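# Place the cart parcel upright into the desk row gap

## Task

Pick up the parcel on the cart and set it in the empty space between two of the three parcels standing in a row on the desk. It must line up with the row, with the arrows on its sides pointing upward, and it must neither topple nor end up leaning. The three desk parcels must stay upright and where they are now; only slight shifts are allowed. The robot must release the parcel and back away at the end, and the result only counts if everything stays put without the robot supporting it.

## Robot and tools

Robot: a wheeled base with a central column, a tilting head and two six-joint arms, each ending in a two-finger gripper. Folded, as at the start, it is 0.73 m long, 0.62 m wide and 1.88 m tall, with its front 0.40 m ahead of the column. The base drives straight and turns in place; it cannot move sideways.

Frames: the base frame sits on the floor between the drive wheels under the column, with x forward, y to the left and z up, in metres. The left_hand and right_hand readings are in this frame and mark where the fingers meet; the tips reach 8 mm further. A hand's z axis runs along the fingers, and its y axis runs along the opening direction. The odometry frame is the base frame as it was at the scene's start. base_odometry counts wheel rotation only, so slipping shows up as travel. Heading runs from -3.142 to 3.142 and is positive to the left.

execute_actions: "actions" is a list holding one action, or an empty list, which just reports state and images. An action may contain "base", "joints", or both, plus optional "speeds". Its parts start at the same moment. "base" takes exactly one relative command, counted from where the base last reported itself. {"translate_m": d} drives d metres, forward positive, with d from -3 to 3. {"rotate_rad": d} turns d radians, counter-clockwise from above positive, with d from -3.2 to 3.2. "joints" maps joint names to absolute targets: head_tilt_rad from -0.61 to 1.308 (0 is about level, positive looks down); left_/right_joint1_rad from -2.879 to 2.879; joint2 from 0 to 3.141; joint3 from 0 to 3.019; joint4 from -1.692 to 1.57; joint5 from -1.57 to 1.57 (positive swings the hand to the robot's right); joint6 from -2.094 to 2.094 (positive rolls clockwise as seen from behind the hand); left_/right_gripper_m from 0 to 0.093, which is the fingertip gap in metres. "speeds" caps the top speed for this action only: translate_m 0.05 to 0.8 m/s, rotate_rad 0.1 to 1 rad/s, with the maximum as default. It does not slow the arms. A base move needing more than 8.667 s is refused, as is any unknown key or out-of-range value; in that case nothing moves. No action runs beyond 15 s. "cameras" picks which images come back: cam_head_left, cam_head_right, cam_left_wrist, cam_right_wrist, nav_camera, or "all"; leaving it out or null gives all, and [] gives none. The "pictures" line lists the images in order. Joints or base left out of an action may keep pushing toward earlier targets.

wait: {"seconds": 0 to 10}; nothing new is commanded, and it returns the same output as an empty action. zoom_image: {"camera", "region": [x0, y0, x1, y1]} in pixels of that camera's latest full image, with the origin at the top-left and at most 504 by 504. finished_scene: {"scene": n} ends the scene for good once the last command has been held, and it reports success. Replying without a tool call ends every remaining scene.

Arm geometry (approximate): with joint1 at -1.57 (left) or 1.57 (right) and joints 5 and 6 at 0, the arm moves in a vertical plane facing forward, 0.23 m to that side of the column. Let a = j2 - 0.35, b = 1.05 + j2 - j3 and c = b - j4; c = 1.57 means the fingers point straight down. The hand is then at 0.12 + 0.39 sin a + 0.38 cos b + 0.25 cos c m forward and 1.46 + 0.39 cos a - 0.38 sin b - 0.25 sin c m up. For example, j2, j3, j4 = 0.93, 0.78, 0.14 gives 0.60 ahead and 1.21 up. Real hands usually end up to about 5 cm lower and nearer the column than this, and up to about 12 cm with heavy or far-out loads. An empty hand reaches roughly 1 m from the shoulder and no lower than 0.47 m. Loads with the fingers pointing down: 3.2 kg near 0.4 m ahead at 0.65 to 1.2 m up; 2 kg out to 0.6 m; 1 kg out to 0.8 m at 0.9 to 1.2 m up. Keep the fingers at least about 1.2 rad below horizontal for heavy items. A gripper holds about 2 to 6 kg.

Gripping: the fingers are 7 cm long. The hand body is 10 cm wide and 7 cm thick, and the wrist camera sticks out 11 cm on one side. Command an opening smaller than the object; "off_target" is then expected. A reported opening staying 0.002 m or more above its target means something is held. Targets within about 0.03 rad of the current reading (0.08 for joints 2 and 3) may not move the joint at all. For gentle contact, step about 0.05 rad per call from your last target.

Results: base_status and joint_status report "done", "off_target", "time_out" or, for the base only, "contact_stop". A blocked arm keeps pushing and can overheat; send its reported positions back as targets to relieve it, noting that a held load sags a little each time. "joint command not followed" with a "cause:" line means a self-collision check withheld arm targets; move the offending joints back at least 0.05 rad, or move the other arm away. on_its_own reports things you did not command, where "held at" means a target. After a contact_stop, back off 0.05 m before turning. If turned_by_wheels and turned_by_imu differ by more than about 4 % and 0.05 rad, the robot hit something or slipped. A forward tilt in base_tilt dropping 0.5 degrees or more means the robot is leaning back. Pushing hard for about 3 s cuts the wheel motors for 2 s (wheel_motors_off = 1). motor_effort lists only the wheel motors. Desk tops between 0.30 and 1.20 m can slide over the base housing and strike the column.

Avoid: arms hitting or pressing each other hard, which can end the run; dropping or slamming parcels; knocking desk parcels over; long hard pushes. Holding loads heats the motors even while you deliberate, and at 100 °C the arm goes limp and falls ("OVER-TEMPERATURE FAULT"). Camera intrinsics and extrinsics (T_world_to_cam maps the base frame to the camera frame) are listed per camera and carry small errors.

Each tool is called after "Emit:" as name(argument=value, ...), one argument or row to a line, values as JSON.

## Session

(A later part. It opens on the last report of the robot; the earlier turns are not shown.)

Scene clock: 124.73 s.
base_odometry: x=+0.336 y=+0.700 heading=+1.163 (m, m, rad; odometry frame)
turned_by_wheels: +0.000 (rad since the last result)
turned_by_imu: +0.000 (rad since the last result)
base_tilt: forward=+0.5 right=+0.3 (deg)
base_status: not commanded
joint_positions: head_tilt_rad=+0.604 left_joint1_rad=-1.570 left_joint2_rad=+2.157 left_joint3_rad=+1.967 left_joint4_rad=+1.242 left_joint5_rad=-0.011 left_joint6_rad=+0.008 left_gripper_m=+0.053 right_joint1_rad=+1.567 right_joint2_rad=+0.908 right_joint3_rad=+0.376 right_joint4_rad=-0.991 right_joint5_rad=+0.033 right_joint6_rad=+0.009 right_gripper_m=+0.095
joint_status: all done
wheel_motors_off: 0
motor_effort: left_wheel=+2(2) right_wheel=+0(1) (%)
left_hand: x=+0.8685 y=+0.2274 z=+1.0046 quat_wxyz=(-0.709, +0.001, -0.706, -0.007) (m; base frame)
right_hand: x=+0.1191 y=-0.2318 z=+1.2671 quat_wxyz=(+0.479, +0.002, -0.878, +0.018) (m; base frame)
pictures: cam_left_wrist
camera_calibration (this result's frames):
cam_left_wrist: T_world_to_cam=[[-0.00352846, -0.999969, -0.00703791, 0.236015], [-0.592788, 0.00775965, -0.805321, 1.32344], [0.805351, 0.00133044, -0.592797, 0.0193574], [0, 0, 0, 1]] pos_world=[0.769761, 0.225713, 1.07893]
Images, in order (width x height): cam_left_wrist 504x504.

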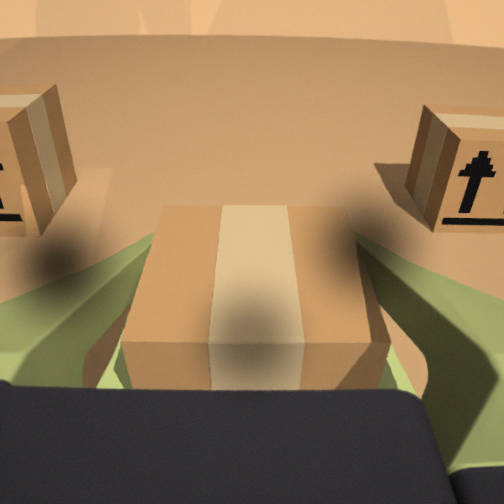

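Emit:
execute_actions(
  actions=[
    {"joints":{"left_gripper_m":0.093,"left_joint2_rad":2.14}},
  ],
  cameras=["cam_left_wrist"],
)

Emit:
execute_actions(
  actions=[
    {"base":{"translate_m":-0.06}},
  ],
  cameras=["cam_left_wrist"],
)

Emit:
execute_actions(
  actions=[
    {"joints":{"left_joint2_rad":1.33,"left_joint3_rad":1.37,"left_joint4_rad":1.0,"head_tilt_rad":0.85}},
  ],
  cameras=[],
)

Emit:
execute_actions(
  actions=[
    {"base":{"translate_m":0.27},"joints":{"left_joint4_rad":-0.56}},
  ],
  cameras=["cam_head_right","cam_left_wrist"],
)

Scene clock: 143.10 s.
base_odometry: x=+0.336 y=+0.700 heading=+1.163 (m, m, rad; odometry frame)
turned_by_wheels: +0.000 (rad since the last result)
turned_by_imu: +0.000 (rad since the last result)
base_tilt: forward=+0.6 right=+0.2 (deg)
base_status: not commanded
joint_positions: head_tilt_rad=+0.604 left_joint1_rad=-1.570 left_joint2_rad=+2.156 left_joint3_rad=+1.967 left_joint4_rad=+1.242 left_joint5_rad=-0.011 left_joint6_rad=+0.008 left_gripper_m=+0.093 right_joint1_rad=+1.567 right_joint2_rad=+0.908 right_joint3_rad=+0.376 right_joint4_rad=-0.991 right_joint5_rad=+0.033 right_joint6_rad=+0.009 right_gripper_m=+0.095
joint_status: all done
wheel_motors_off: 0
motor_effort: left_wheel=+2(2) right_wheel=-1(1) (%)
left_hand: x=+0.8689 y=+0.2274 z=+1.0052 quat_wxyz=(-0.709, +0.001, -0.705, -0.007) (m; base frame)
right_hand: x=+0.1191 y=-0.2318 z=+1.2671 quat_wxyz=(+0.479, +0.002, -0.878, +0.018) (m; base frame)
pictures: cam_left_wrist
camera_calibration (this result's frames):
cam_left_wrist: T_world_to_cam=[[-0.00352381, -0.999969, -0.00704101, 0.236019], [-0.592174, 0.00776041, -0.805773, 1.32402], [0.805803, 0.00133011, -0.592183, 0.0184064], [0, 0, 0, 1]] pos_world=[0.770049, 0.225713, 1.07942]
Images, in order (width x height): cam_left_wrist 504x504.

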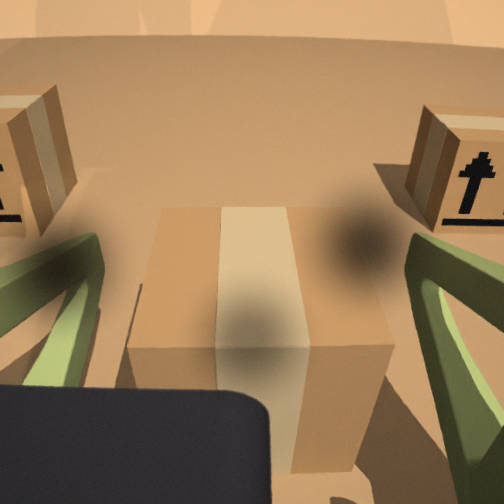

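Scene clock: 144.33 s.
base_odometry: x=+0.312 y=+0.645 heading=+1.162 (m, m, rad; odometry frame)
turned_by_wheels: -0.001 (rad since the last result)
turned_by_imu: -0.001 (rad since the last result)
base_tilt: forward=+0.5 right=+0.2 (deg)
base_status: done
joint_positions: head_tilt_rad=+0.604 left_joint1_rad=-1.570 left_joint2_rad=+2.148 left_joint3_rad=+1.967 left_joint4_rad=+1.242 left_joint5_rad=-0.011 left_joint6_rad=+0.008 left_gripper_m=+0.093 right_joint1_rad=+1.567 right_joint2_rad=+0.908 right_joint3_rad=+0.373 right_joint4_rad=-0.991 right_joint5_rad=+0.033 right_joint6_rad=+0.009 right_gripper_m=+0.095
joint_status: not commanded
wheel_motors_off: 0
motor_effort: left_wheel=-1(56) right_wheel=+1(49) (%)
left_hand: x=+0.8725 y=+0.2273 z=+1.0112 quat_wxyz=(-0.712, +0.001, -0.702, -0.007) (m; base frame)
right_hand: x=+0.1172 y=-0.2318 z=+1.2679 quat_wxyz=(+0.481, +0.002, -0.877, +0.018) (m; base frame)
pictures: cam_left_wrist
camera_calibration (this result's frames):
cam_left_wrist: T_world_to_cam=[[-0.00347485, -0.999969, -0.00707342, 0.23606], [-0.5857, 0.0077684, -0.810491, 1.33009], [0.810521, 0.00132656, -0.585708, 0.00839367], [0, 0, 0, 1]] pos_world=[0.773048, 0.225709, 1.08461]
Images, in order (width x height): cam_left_wrist 504x504.

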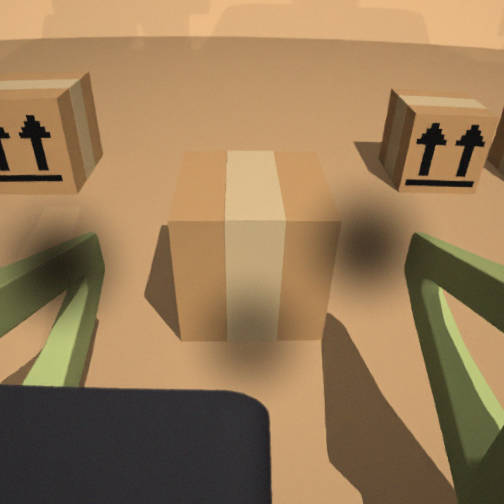

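Scene clock: 146.10 s.
base_odometry: x=+0.312 y=+0.646 heading=+1.162 (m, m, rad; odometry frame)
turned_by_wheels: +0.000 (rad since the last result)
turned_by_imu: +0.000 (rad since the last result)
base_tilt: forward=+0.6 right=+0.3 (deg)
base_status: not commanded
joint_positions: head_tilt_rad=+0.851 left_joint1_rad=-1.570 left_joint2_rad=+1.326 left_joint3_rad=+1.373 left_joint4_rad=+0.998 left_joint5_rad=-0.011 left_joint6_rad=+0.008 left_gripper_m=+0.093 right_joint1_rad=+1.567 right_joint2_rad=+0.908 right_joint3_rad=+0.373 right_joint4_rad=-0.991 right_joint5_rad=+0.033 right_joint6_rad=+0.009 right_gripper_m=+0.095
joint_status: all done
wheel_motors_off: 0
motor_effort: left_wheel=-1(2) right_wheel=+0(1) (%)
left_hand: x=+0.8956 y=+0.2270 z=+1.3479 quat_wxyz=(-0.706, +0.001, -0.708, -0.007) (m; base frame)
right_hand: x=+0.1172 y=-0.2318 z=+1.2679 quat_wxyz=(+0.481, +0.002, -0.877, +0.018) (m; base frame)
pictures: none
No camera images: the call's "cameras" was empty. Leave "cameras" out to get every camera's image.

Scene clock: 148.00 s.
base_odometry: x=+0.420 y=+0.893 heading=+1.163 (m, m, rad; odometry frame)
turned_by_wheels: +0.001 (rad since the last result)
turned_by_imu: +0.001 (rad since the last result)
base_tilt: forward=+0.5 right=+0.3 (deg)
base_status: done
joint_positions: head_tilt_rad=+0.852 left_joint1_rad=-1.570 left_joint2_rad=+1.326 left_joint3_rad=+1.373 left_joint4_rad=-0.557 left_joint5_rad=-0.011 left_joint6_rad=+0.008 left_gripper_m=+0.093 right_joint1_rad=+1.567 right_joint2_rad=+0.908 right_joint3_rad=+0.377 right_joint4_rad=-0.991 right_joint5_rad=+0.033 right_joint6_rad=+0.009 right_gripper_m=+0.095
joint_status: all done
wheel_motors_off: 0
motor_effort: left_wheel=+0(53) right_wheel=-1(49) (%)
left_hand: x=+0.6527 y=+0.2271 z=+1.1029 quat_wxyz=(-0.006, -0.004, -1.000, -0.006) (m; base frame)
right_hand: x=+0.1193 y=-0.2318 z=+1.2671 quat_wxyz=(+0.479, +0.002, -0.878, +0.018) (m; base frame)
pictures: cam_head_right, cam_left_wrist
camera_calibration (this result's frames):
cam_head_right: T_world_to_cam=[[0.0196416, -0.999789, -0.00596258, -0.0202771], [-0.785858, -0.0117513, -0.618295, 1.00111], [0.618095, 0.01683, -0.785923, 1.10667], [0, 0, 0, 1]] pos_world=[0.103096, -0.0271338, 1.48862]
cam_left_wrist: T_world_to_cam=[[-0.00558178, -0.99998, 0.00307603, 0.225922], [-0.810432, 0.00632571, 0.585799, -0.117284], [-0.585807, 0.00077689, -0.81045, 1.39961], [0, 0, 0, 1]] pos_world=[0.72611, 0.225572, 1.20232]
Images, in order (width x height): cam_head_right 504x504, cam_left_wrist 504x504.

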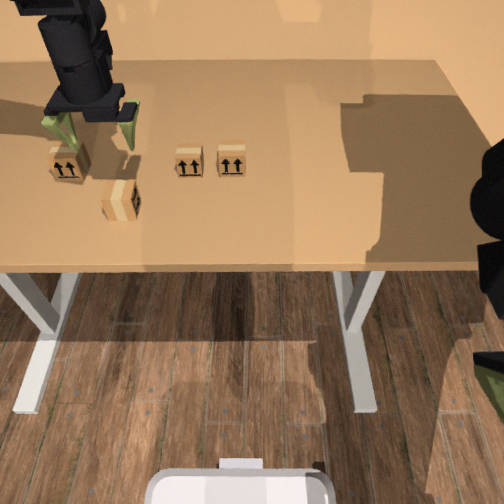

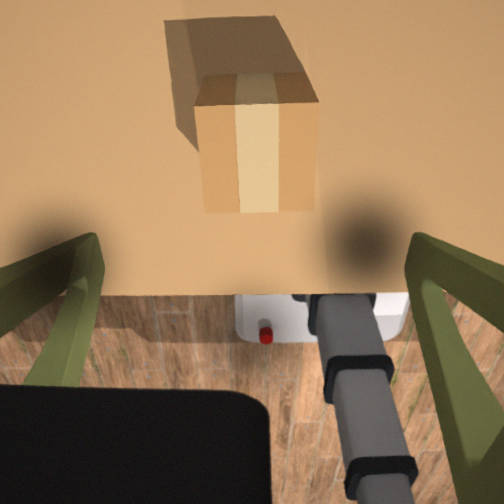

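Emit:
execute_actions(
  actions=[
    {"joints":{"left_joint2_rad":1.49,"left_joint3_rad":1.47,"left_joint4_rad":-0.49}},
  ],
  cameras=["cam_left_wrist"],
)

Emit:
execute_actions(
  actions=[
    {"joints":{"left_joint2_rad":1.58,"left_joint3_rad":1.54,"left_joint4_rad":-0.46}},
  ],
  cameras=["cam_left_wrist"],
)

Scene clock: 157.83 s.
base_odometry: x=+0.420 y=+0.893 heading=+1.163 (m, m, rad; odometry frame)
turned_by_wheels: +0.000 (rad since the last result)
turned_by_imu: +0.000 (rad since the last result)
base_tilt: forward=+0.6 right=+0.3 (deg)
base_status: not commanded
joint_positions: head_tilt_rad=+0.852 left_joint1_rad=-1.570 left_joint2_rad=+1.503 left_joint3_rad=+1.464 left_joint4_rad=-0.489 left_joint5_rad=-0.011 left_joint6_rad=+0.008 left_gripper_m=+0.093 right_joint1_rad=+1.567 right_joint2_rad=+0.908 right_joint3_rad=+0.376 right_joint4_rad=-0.991 right_joint5_rad=+0.033 right_joint6_rad=+0.009 right_gripper_m=+0.095
joint_status: all done
wheel_motors_off: 0
motor_effort: left_wheel=+2(2) right_wheel=-2(3) (%)
left_hand: x=+0.6530 y=+0.2272 z=+1.0271 quat_wxyz=(+0.002, -0.004, -1.000, -0.006) (m; base frame)
right_hand: x=+0.1191 y=-0.2318 z=+1.2671 quat_wxyz=(+0.479, +0.002, -0.878, +0.018) (m; base frame)
pictures: cam_left_wrist
camera_calibration (this result's frames):
cam_left_wrist: T_world_to_cam=[[-0.00551184, -0.99998, 0.00318062, 0.226077], [-0.800257, 0.00631819, 0.599624, -0.0934025], [-0.599632, 0.000759724, -0.800275, 1.33692], [0, 0, 0, 1]] pos_world=[0.728163, 0.225647, 1.12519]
Images, in order (width x height): cam_left_wrist 504x504.

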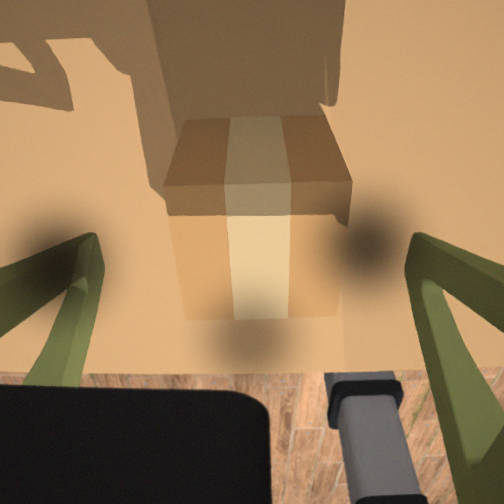

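Scene clock: 158.63 s.
base_odometry: x=+0.420 y=+0.893 heading=+1.163 (m, m, rad; odometry frame)
turned_by_wheels: +0.000 (rad since the last result)
turned_by_imu: +0.000 (rad since the last result)
base_tilt: forward=+0.6 right=+0.0 (deg)
base_status: not commanded
joint_positions: head_tilt_rad=+0.852 left_joint1_rad=-1.570 left_joint2_rad=+1.574 left_joint3_rad=+1.526 left_joint4_rad=-0.463 left_joint5_rad=-0.011 left_joint6_rad=+0.008 left_gripper_m=+0.093 right_joint1_rad=+1.567 right_joint2_rad=+0.908 right_joint3_rad=+0.376 right_joint4_rad=-0.991 right_joint5_rad=+0.033 right_joint6_rad=+0.009 right_gripper_m=+0.095
joint_status: all done
wheel_motors_off: 0
motor_effort: left_wheel=+2(2) right_wheel=-2(3) (%)
left_hand: x=+0.6641 y=+0.2272 z=+1.0001 quat_wxyz=(-0.006, -0.004, -1.000, -0.006) (m; base frame)
right_hand: x=+0.1191 y=-0.2318 z=+1.2671 quat_wxyz=(+0.479, +0.002, -0.878, +0.018) (m; base frame)
pictures: cam_left_wrist
camera_calibration (this result's frames):
cam_left_wrist: T_world_to_cam=[[-0.00558024, -0.99998, 0.00307836, 0.226403], [-0.810208, 0.00632554, 0.586108, -0.0482232], [-0.586116, 0.00077651, -0.810227, 1.32297], [0, 0, 0, 1]] pos_world=[0.737607, 0.225676, 1.09947]
Images, in order (width x height): cam_left_wrist 504x504.

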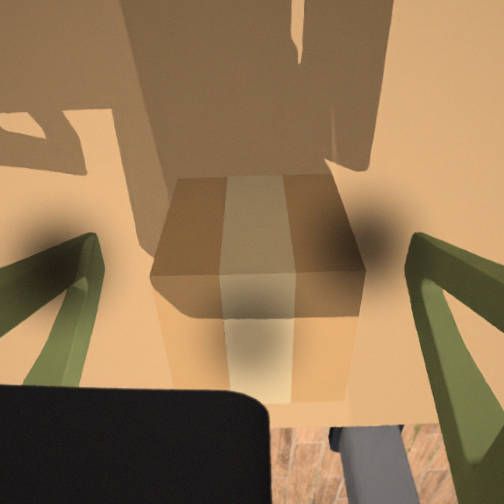

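Emit:
execute_actions(
  actions=[
    {"joints":{"left_joint2_rad":1.65,"left_joint3_rad":1.57,"left_joint4_rad":-0.42}},
  ],
  cameras=["cam_left_wrist"],
)

Scene clock: 163.83 s.
base_odometry: x=+0.420 y=+0.893 heading=+1.163 (m, m, rad; odometry frame)
turned_by_wheels: +0.000 (rad since the last result)
turned_by_imu: +0.000 (rad since the last result)
base_tilt: forward=+0.6 right=+0.2 (deg)
base_status: not commanded
joint_positions: head_tilt_rad=+0.852 left_joint1_rad=-1.570 left_joint2_rad=+1.645 left_joint3_rad=+1.557 left_joint4_rad=-0.422 left_joint5_rad=-0.012 left_joint6_rad=+0.009 left_gripper_m=+0.093 right_joint1_rad=+1.567 right_joint2_rad=+0.908 right_joint3_rad=+0.376 right_joint4_rad=-0.991 right_joint5_rad=+0.033 right_joint6_rad=+0.009 right_gripper_m=+0.095
joint_status: all done
wheel_motors_off: 0
motor_effort: left_wheel=+2(2) right_wheel=-3(3) (%)
left_hand: x=+0.6589 y=+0.2269 z=+0.9676 quat_wxyz=(-0.007, -0.004, -1.000, -0.006) (m; base frame)
right_hand: x=+0.1187 y=-0.2318 z=+1.2673 quat_wxyz=(+0.479, +0.002, -0.877, +0.018) (m; base frame)
pictures: cam_left_wrist
camera_calibration (this result's frames):
cam_left_wrist: T_world_to_cam=[[-0.00671229, -0.999974, 0.00258, 0.227382], [-0.810642, 0.00695204, 0.585501, -0.0326362], [-0.585504, 0.0018386, -0.810667, 1.29334], [0, 0, 0, 1]] pos_world=[0.732325, 0.225225, 1.06699]
Images, in order (width x height): cam_left_wrist 504x504.

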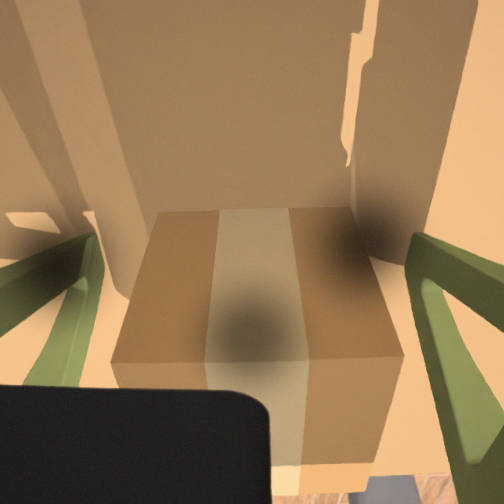

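Emit:
execute_actions(
  actions=[
    {"joints":{"left_gripper_m":0.04}},
  ],
  cameras=[],
)

Emit:
execute_actions(
  actions=[
    {"joints":{"left_joint2_rad":1.33,"left_joint3_rad":1.37,"left_joint4_rad":-0.56}},
  ],
  cameras=["cam_left_wrist"],
)

Emit:
execute_actions(
  actions=[
    {"base":{"translate_m":-0.085},"joints":{"left_joint4_rad":1.23,"head_tilt_rad":0.75}},
  ],
  cameras=[],
)

Emit:
execute_actions(
  actions=[
    {"joints":{"left_joint2_rad":2.0,"left_joint3_rad":1.83}},
  ],
  cameras=[],
)

Emit:
execute_actions(
  actions=[
    {"joints":{"left_joint2_rad":2.09,"left_joint3_rad":1.94}},
  ],
  cameras=["cam_head_right","cam_left_wrist"],
)

Emit:
zoom_image(
  camera="cam_head_right",
  region=[60,120,240,280],
)

Scene clock: 181.63 s.
base_odometry: x=+0.420 y=+0.893 heading=+1.163 (m, m, rad; odometry frame)
turned_by_wheels: +0.000 (rad since the last result)
turned_by_imu: +0.000 (rad since the last result)
base_tilt: forward=+0.5 right=+0.3 (deg)
base_status: not commanded
joint_positions: head_tilt_rad=+0.852 left_joint1_rad=-1.570 left_joint2_rad=+1.645 left_joint3_rad=+1.557 left_joint4_rad=-0.422 left_joint5_rad=-0.012 left_joint6_rad=+0.008 left_gripper_m=+0.054 right_joint1_rad=+1.567 right_joint2_rad=+0.908 right_joint3_rad=+0.376 right_joint4_rad=-0.991 right_joint5_rad=+0.033 right_joint6_rad=+0.009 right_gripper_m=+0.095
joint_status: left_gripper_m off_target (ended at +0.054, target +0.040)
wheel_motors_off: 0
motor_effort: left_wheel=+2(2) right_wheel=-2(3) (%)
left_hand: x=+0.6589 y=+0.2269 z=+0.9676 quat_wxyz=(-0.007, -0.004, -1.000, -0.006) (m; base frame)
right_hand: x=+0.1187 y=-0.2318 z=+1.2673 quat_wxyz=(+0.479, +0.002, -0.877, +0.018) (m; base frame)
pictures: none
No camera images: the call's "cameras" was empty. Leave "cameras" out to get every camera's image.

Scene clock: 183.00 s.
base_odometry: x=+0.420 y=+0.893 heading=+1.163 (m, m, rad; odometry frame)
turned_by_wheels: +0.000 (rad since the last result)
turned_by_imu: +0.000 (rad since the last result)
base_tilt: forward=+0.5 right=+0.3 (deg)
base_status: not commanded
joint_positions: head_tilt_rad=+0.852 left_joint1_rad=-1.570 left_joint2_rad=+1.324 left_joint3_rad=+1.362 left_joint4_rad=-0.561 left_joint5_rad=-0.012 left_joint6_rad=+0.008 left_gripper_m=+0.054 right_joint1_rad=+1.567 right_joint2_rad=+0.908 right_joint3_rad=+0.376 right_joint4_rad=-0.991 right_joint5_rad=+0.033 right_joint6_rad=+0.009 right_gripper_m=+0.095
joint_status: all done
wheel_motors_off: 0
motor_effort: left_wheel=+2(2) right_wheel=-2(3) (%)
left_hand: x=+0.6467 y=+0.2268 z=+1.1022 quat_wxyz=(-0.001, -0.004, -1.000, -0.006) (m; base frame)
right_hand: x=+0.1187 y=-0.2318 z=+1.2673 quat_wxyz=(+0.479, +0.002, -0.877, +0.018) (m; base frame)
pictures: cam_left_wrist
camera_calibration (this result's frames):
cam_left_wrist: T_world_to_cam=[[-0.00629582, -0.999976, 0.0030456, 0.226064], [-0.80344, 0.00687167, 0.595347, -0.136839], [-0.595353, 0.00130124, -0.803463, 1.39389], [0, 0, 0, 1]] pos_world=[0.721339, 0.225185, 1.20072]
Images, in order (width x height): cam_left_wrist 504x504.

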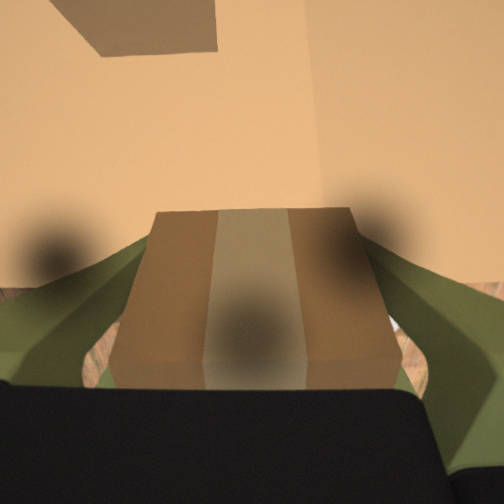

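Scene clock: 184.83 s.
base_odometry: x=+0.386 y=+0.815 heading=+1.162 (m, m, rad; odometry frame)
turned_by_wheels: -0.001 (rad since the last result)
turned_by_imu: -0.001 (rad since the last result)
base_tilt: forward=+0.6 right=+0.2 (deg)
base_status: done
joint_positions: head_tilt_rad=+0.766 left_joint1_rad=-1.570 left_joint2_rad=+1.326 left_joint3_rad=+1.362 left_joint4_rad=+1.215 left_joint5_rad=-0.012 left_joint6_rad=+0.008 left_gripper_m=+0.054 right_joint1_rad=+1.567 right_joint2_rad=+0.908 right_joint3_rad=+0.372 right_joint4_rad=-0.991 right_joint5_rad=+0.033 right_joint6_rad=+0.009 right_gripper_m=+0.095
joint_status: all done
wheel_motors_off: 0
motor_effort: left_wheel=+0(29) right_wheel=+1(42) (%)
left_hand: x=+0.8872 y=+0.2268 z=+1.3966 quat_wxyz=(-0.775, +0.002, -0.632, -0.007) (m; base frame)
right_hand: x=+0.1170 y=-0.2318 z=+1.2680 quat_wxyz=(+0.481, +0.002, -0.877, +0.018) (m; base frame)
pictures: none
No camera images: the call's "cameras" was empty. Leave "cameras" out to get every camera's image.

Scene clock: 186.60 s.
base_odometry: x=+0.386 y=+0.815 heading=+1.162 (m, m, rad; odometry frame)
turned_by_wheels: +0.000 (rad since the last result)
turned_by_imu: +0.000 (rad since the last result)
base_tilt: forward=+0.6 right=+0.2 (deg)
base_status: not commanded
joint_positions: head_tilt_rad=+0.766 left_joint1_rad=-1.570 left_joint2_rad=+2.005 left_joint3_rad=+1.805 left_joint4_rad=+1.226 left_joint5_rad=-0.012 left_joint6_rad=+0.009 left_gripper_m=+0.054 right_joint1_rad=+1.567 right_joint2_rad=+0.908 right_joint3_rad=+0.372 right_joint4_rad=-0.991 right_joint5_rad=+0.033 right_joint6_rad=+0.009 right_gripper_m=+0.095
joint_status: all done
wheel_motors_off: 0
motor_effort: left_wheel=-1(1) right_wheel=+2(1) (%)
left_hand: x=+0.8747 y=+0.2268 z=+1.0550 quat_wxyz=(-0.700, +0.001, -0.714, -0.008) (m; base frame)
right_hand: x=+0.1170 y=-0.2318 z=+1.2680 quat_wxyz=(+0.481, +0.002, -0.877, +0.018) (m; base frame)
pictures: none
No camera images: the call's "cameras" was empty. Leave "cameras" out to get every camera's image.

Scene clock: 187.40 s.
base_odometry: x=+0.386 y=+0.815 heading=+1.162 (m, m, rad; odometry frame)
turned_by_wheels: +0.000 (rad since the last result)
turned_by_imu: +0.000 (rad since the last result)
base_tilt: forward=+0.5 right=+0.2 (deg)
base_status: not commanded
joint_positions: head_tilt_rad=+0.766 left_joint1_rad=-1.570 left_joint2_rad=+2.089 left_joint3_rad=+1.911 left_joint4_rad=+1.226 left_joint5_rad=-0.012 left_joint6_rad=+0.009 left_gripper_m=+0.054 right_joint1_rad=+1.567 right_joint2_rad=+0.908 right_joint3_rad=+0.372 right_joint4_rad=-0.991 right_joint5_rad=+0.033 right_joint6_rad=+0.009 right_gripper_m=+0.095
joint_status: all done
wheel_motors_off: 0
motor_effort: left_wheel=-1(1) right_wheel=+2(2) (%)
left_hand: x=+0.8783 y=+0.2268 z=+1.0308 quat_wxyz=(-0.707, +0.001, -0.707, -0.008) (m; base frame)
right_hand: x=+0.1170 y=-0.2318 z=+1.2680 quat_wxyz=(+0.481, +0.002, -0.877, +0.018) (m; base frame)
pictures: cam_head_right, cam_left_wrist
camera_calibration (this result's frames):
cam_head_right: T_world_to_cam=[[0.0200827, -0.999789, -0.00424606, -0.0229426], [-0.729594, -0.0117513, -0.683779, 1.09914], [0.683585, 0.01683, -0.729677, 1.01678], [0, 0, 0, 1]] pos_world=[0.10733, -0.0271338, 1.49339]
cam_left_wrist: T_world_to_cam=[[-0.00355106, -0.999963, -0.0078871, 0.236588], [-0.59587, 0.00844991, -0.803036, 1.3505], [0.803073, 0.00184806, -0.595878, 0.0320855], [0, 0, 0, 1]] pos_world=[0.779795, 0.225109, 1.10548]
Images, in order (width x height): cam_head_right 504x504, cam_left_wrist 504x504.

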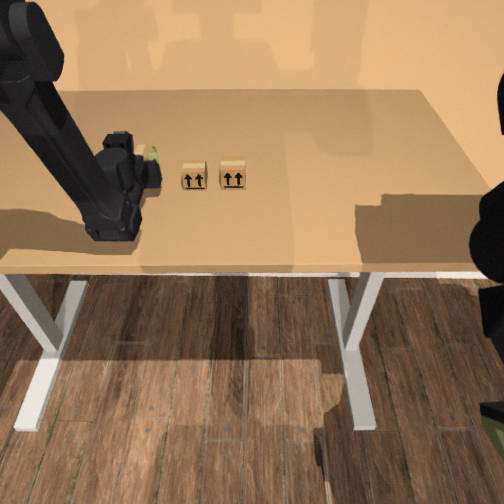

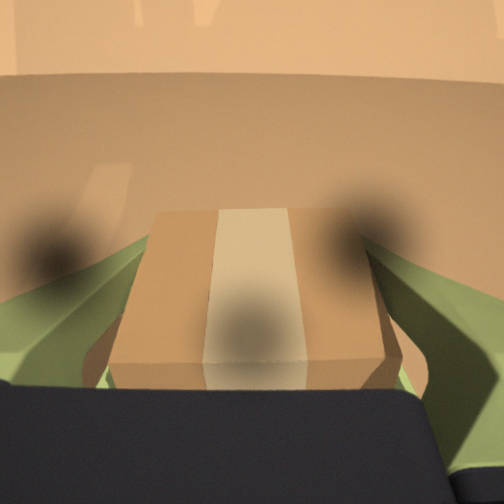

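Region (60, 120, 240, 280) of cam_head_right's 504x504 image, scaled by 2.800, with more detail than that image has.

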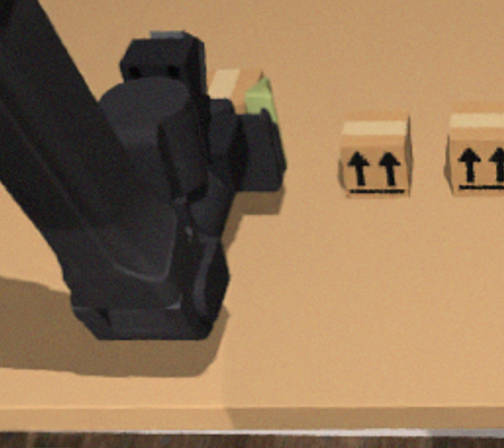

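Emit:
execute_actions(
  actions=[
    {"joints":{"left_joint2_rad":2.135,"left_joint4_rad":1.25}},
  ],
  cameras=["cam_head_right"],
)

Emit:
zoom_image(
  camera="cam_head_right",
  region=[60,120,240,280],
)

Scene clock: 192.30 s.
base_odometry: x=+0.386 y=+0.815 heading=+1.162 (m, m, rad; odometry frame)
turned_by_wheels: +0.000 (rad since the last result)
turned_by_imu: +0.000 (rad since the last result)
base_tilt: forward=+0.5 right=+0.3 (deg)
base_status: not commanded
joint_positions: head_tilt_rad=+0.766 left_joint1_rad=-1.570 left_joint2_rad=+2.133 left_joint3_rad=+1.914 left_joint4_rad=+1.240 left_joint5_rad=-0.012 left_joint6_rad=+0.009 left_gripper_m=+0.054 right_joint1_rad=+1.567 right_joint2_rad=+0.908 right_joint3_rad=+0.372 right_joint4_rad=-0.991 right_joint5_rad=+0.033 right_joint6_rad=+0.009 right_gripper_m=+0.095
joint_status: all done
wheel_motors_off: 0
motor_effort: left_wheel=-1(1) right_wheel=+2(2) (%)
left_hand: x=+0.8605 y=+0.2268 z=+1.0031 quat_wxyz=(-0.698, +0.001, -0.716, -0.008) (m; base frame)
right_hand: x=+0.1170 y=-0.2318 z=+1.2680 quat_wxyz=(+0.481, +0.002, -0.877, +0.018) (m; base frame)
pictures: cam_head_right
camera_calibration (this result's frames):
cam_head_right: T_world_to_cam=[[0.0200827, -0.999789, -0.00424606, -0.0229426], [-0.729594, -0.0117513, -0.683779, 1.09914], [0.683585, 0.01683, -0.729677, 1.01678], [0, 0, 0, 1]] pos_world=[0.10733, -0.0271338, 1.49339]
Images, in order (width x height): cam_head_right 504x504.

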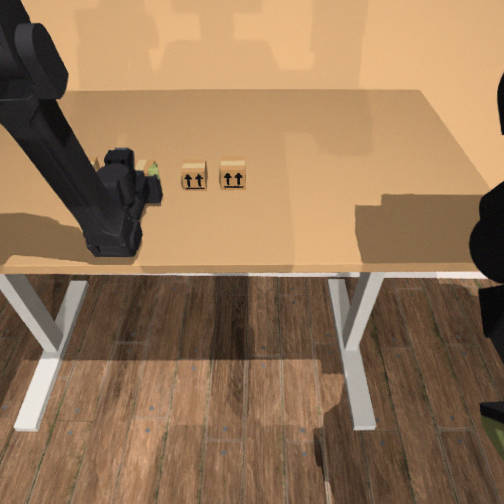

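Region (60, 120, 240, 280) of cam_head_right's 504x504 image, scaled by 2.800, with more detail than that image has.

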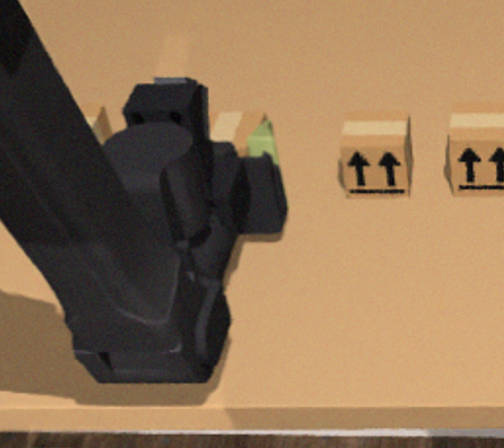

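Emit:
execute_actions(
  actions=[
    {"joints":{"left_gripper_m":0.085}},
  ],
  cameras=["cam_left_wrist"],
)

Emit:
execute_actions(
  actions=[
    {"base":{"translate_m":-0.4}},
  ],
  cameras=["cam_head_right","cam_left_wrist"],
)

Emit:
zoom_image(
  camera="cam_head_right",
  region=[100,60,260,140],
)

Scene clock: 200.67 s.
base_odometry: x=+0.386 y=+0.815 heading=+1.162 (m, m, rad; odometry frame)
turned_by_wheels: +0.000 (rad since the last result)
turned_by_imu: +0.000 (rad since the last result)
base_tilt: forward=+0.5 right=+0.3 (deg)
base_status: not commanded
joint_positions: head_tilt_rad=+0.766 left_joint1_rad=-1.570 left_joint2_rad=+2.133 left_joint3_rad=+1.914 left_joint4_rad=+1.240 left_joint5_rad=-0.012 left_joint6_rad=+0.009 left_gripper_m=+0.085 right_joint1_rad=+1.567 right_joint2_rad=+0.908 right_joint3_rad=+0.372 right_joint4_rad=-0.991 right_joint5_rad=+0.033 right_joint6_rad=+0.009 right_gripper_m=+0.095
joint_status: all done
wheel_motors_off: 0
motor_effort: left_wheel=-1(1) right_wheel=+2(1) (%)
left_hand: x=+0.8605 y=+0.2268 z=+1.0031 quat_wxyz=(-0.698, +0.001, -0.716, -0.008) (m; base frame)
right_hand: x=+0.1170 y=-0.2318 z=+1.2680 quat_wxyz=(+0.481, +0.002, -0.877, +0.018) (m; base frame)
pictures: cam_left_wrist
camera_calibration (this result's frames):
cam_left_wrist: T_world_to_cam=[[-0.00373726, -0.999966, -0.00740688, 0.235991], [-0.616495, 0.00813584, -0.787317, 1.3197], [0.78735, 0.0016239, -0.616504, 0.0641609], [0, 0, 0, 1]] pos_world=[0.763957, 0.225142, 1.08033]
Images, in order (width x height): cam_left_wrist 504x504.

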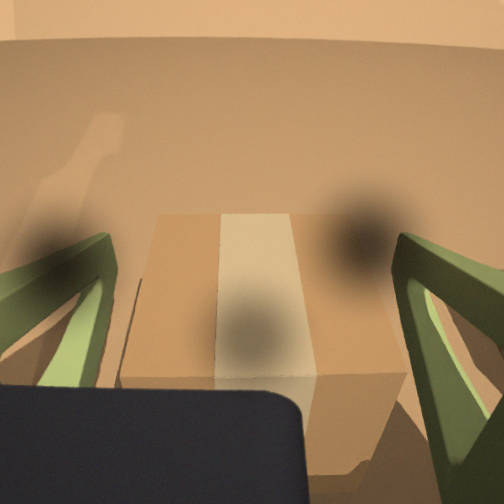

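Scene clock: 202.90 s.
base_odometry: x=+0.227 y=+0.448 heading=+1.163 (m, m, rad; odometry frame)
turned_by_wheels: +0.001 (rad since the last result)
turned_by_imu: +0.002 (rad since the last result)
base_tilt: forward=+0.6 right=+0.2 (deg)
base_status: done
joint_positions: head_tilt_rad=+0.765 left_joint1_rad=-1.570 left_joint2_rad=+2.134 left_joint3_rad=+1.918 left_joint4_rad=+1.240 left_joint5_rad=-0.012 left_joint6_rad=+0.009 left_gripper_m=+0.085 right_joint1_rad=+1.567 right_joint2_rad=+0.908 right_joint3_rad=+0.372 right_joint4_rad=-0.991 right_joint5_rad=+0.033 right_joint6_rad=+0.009 right_gripper_m=+0.095
joint_status: not commanded
wheel_motors_off: 0
motor_effort: left_wheel=+0(53) right_wheel=-1(38) (%)
left_hand: x=+0.8614 y=+0.2271 z=+1.0037 quat_wxyz=(-0.699, +0.001, -0.715, -0.008) (m; base frame)
right_hand: x=+0.1168 y=-0.2318 z=+1.2681 quat_wxyz=(+0.481, +0.002, -0.877, +0.018) (m; base frame)
pictures: cam_head_right, cam_left_wrist
camera_calibration (this result's frames):
cam_head_right: T_world_to_cam=[[0.0200844, -0.999789, -0.00423802, -0.022955], [-0.729321, -0.0117513, -0.684071, 1.09957], [0.683877, 0.01683, -0.729403, 1.01634], [0, 0, 0, 1]] pos_world=[0.107349, -0.0271338, 1.49341]
cam_left_wrist: T_world_to_cam=[[-0.00351877, -0.999967, -0.00736631, 0.236068], [-0.614389, 0.00797391, -0.788963, 1.32055], [0.788996, 0.0017496, -0.614396, 0.0602241], [0, 0, 0, 1]] pos_world=[0.764645, 0.225425, 1.08061]
Images, in order (width x height): cam_head_right 504x504, cam_left_wrist 504x504.

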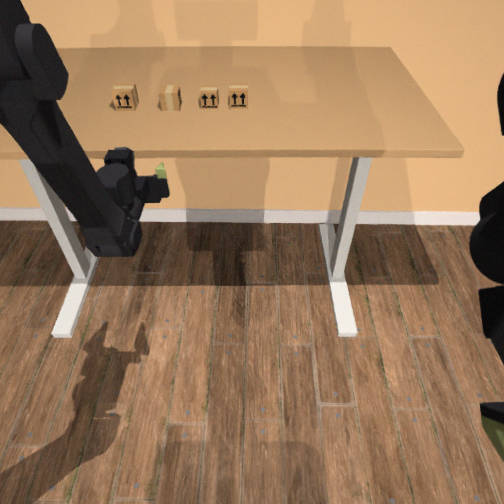

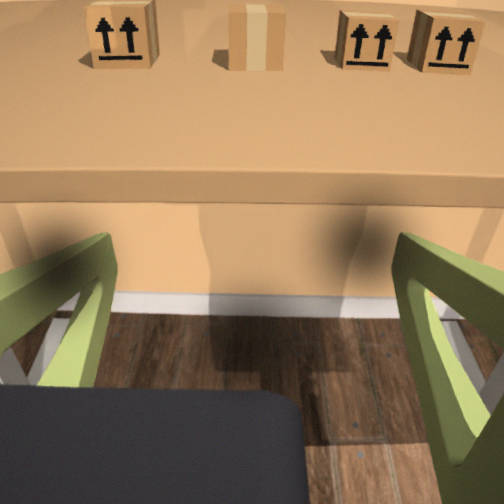

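Region (100, 60, 260, 140) of cam_head_right's 504x504 image, scaled by 3.150, with more detail than that image has.

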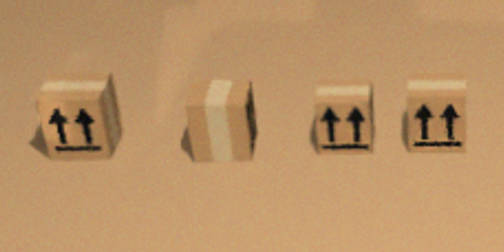

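Emit:
finished_scene(
  scene=2,
)

The scene is finished: the task was done.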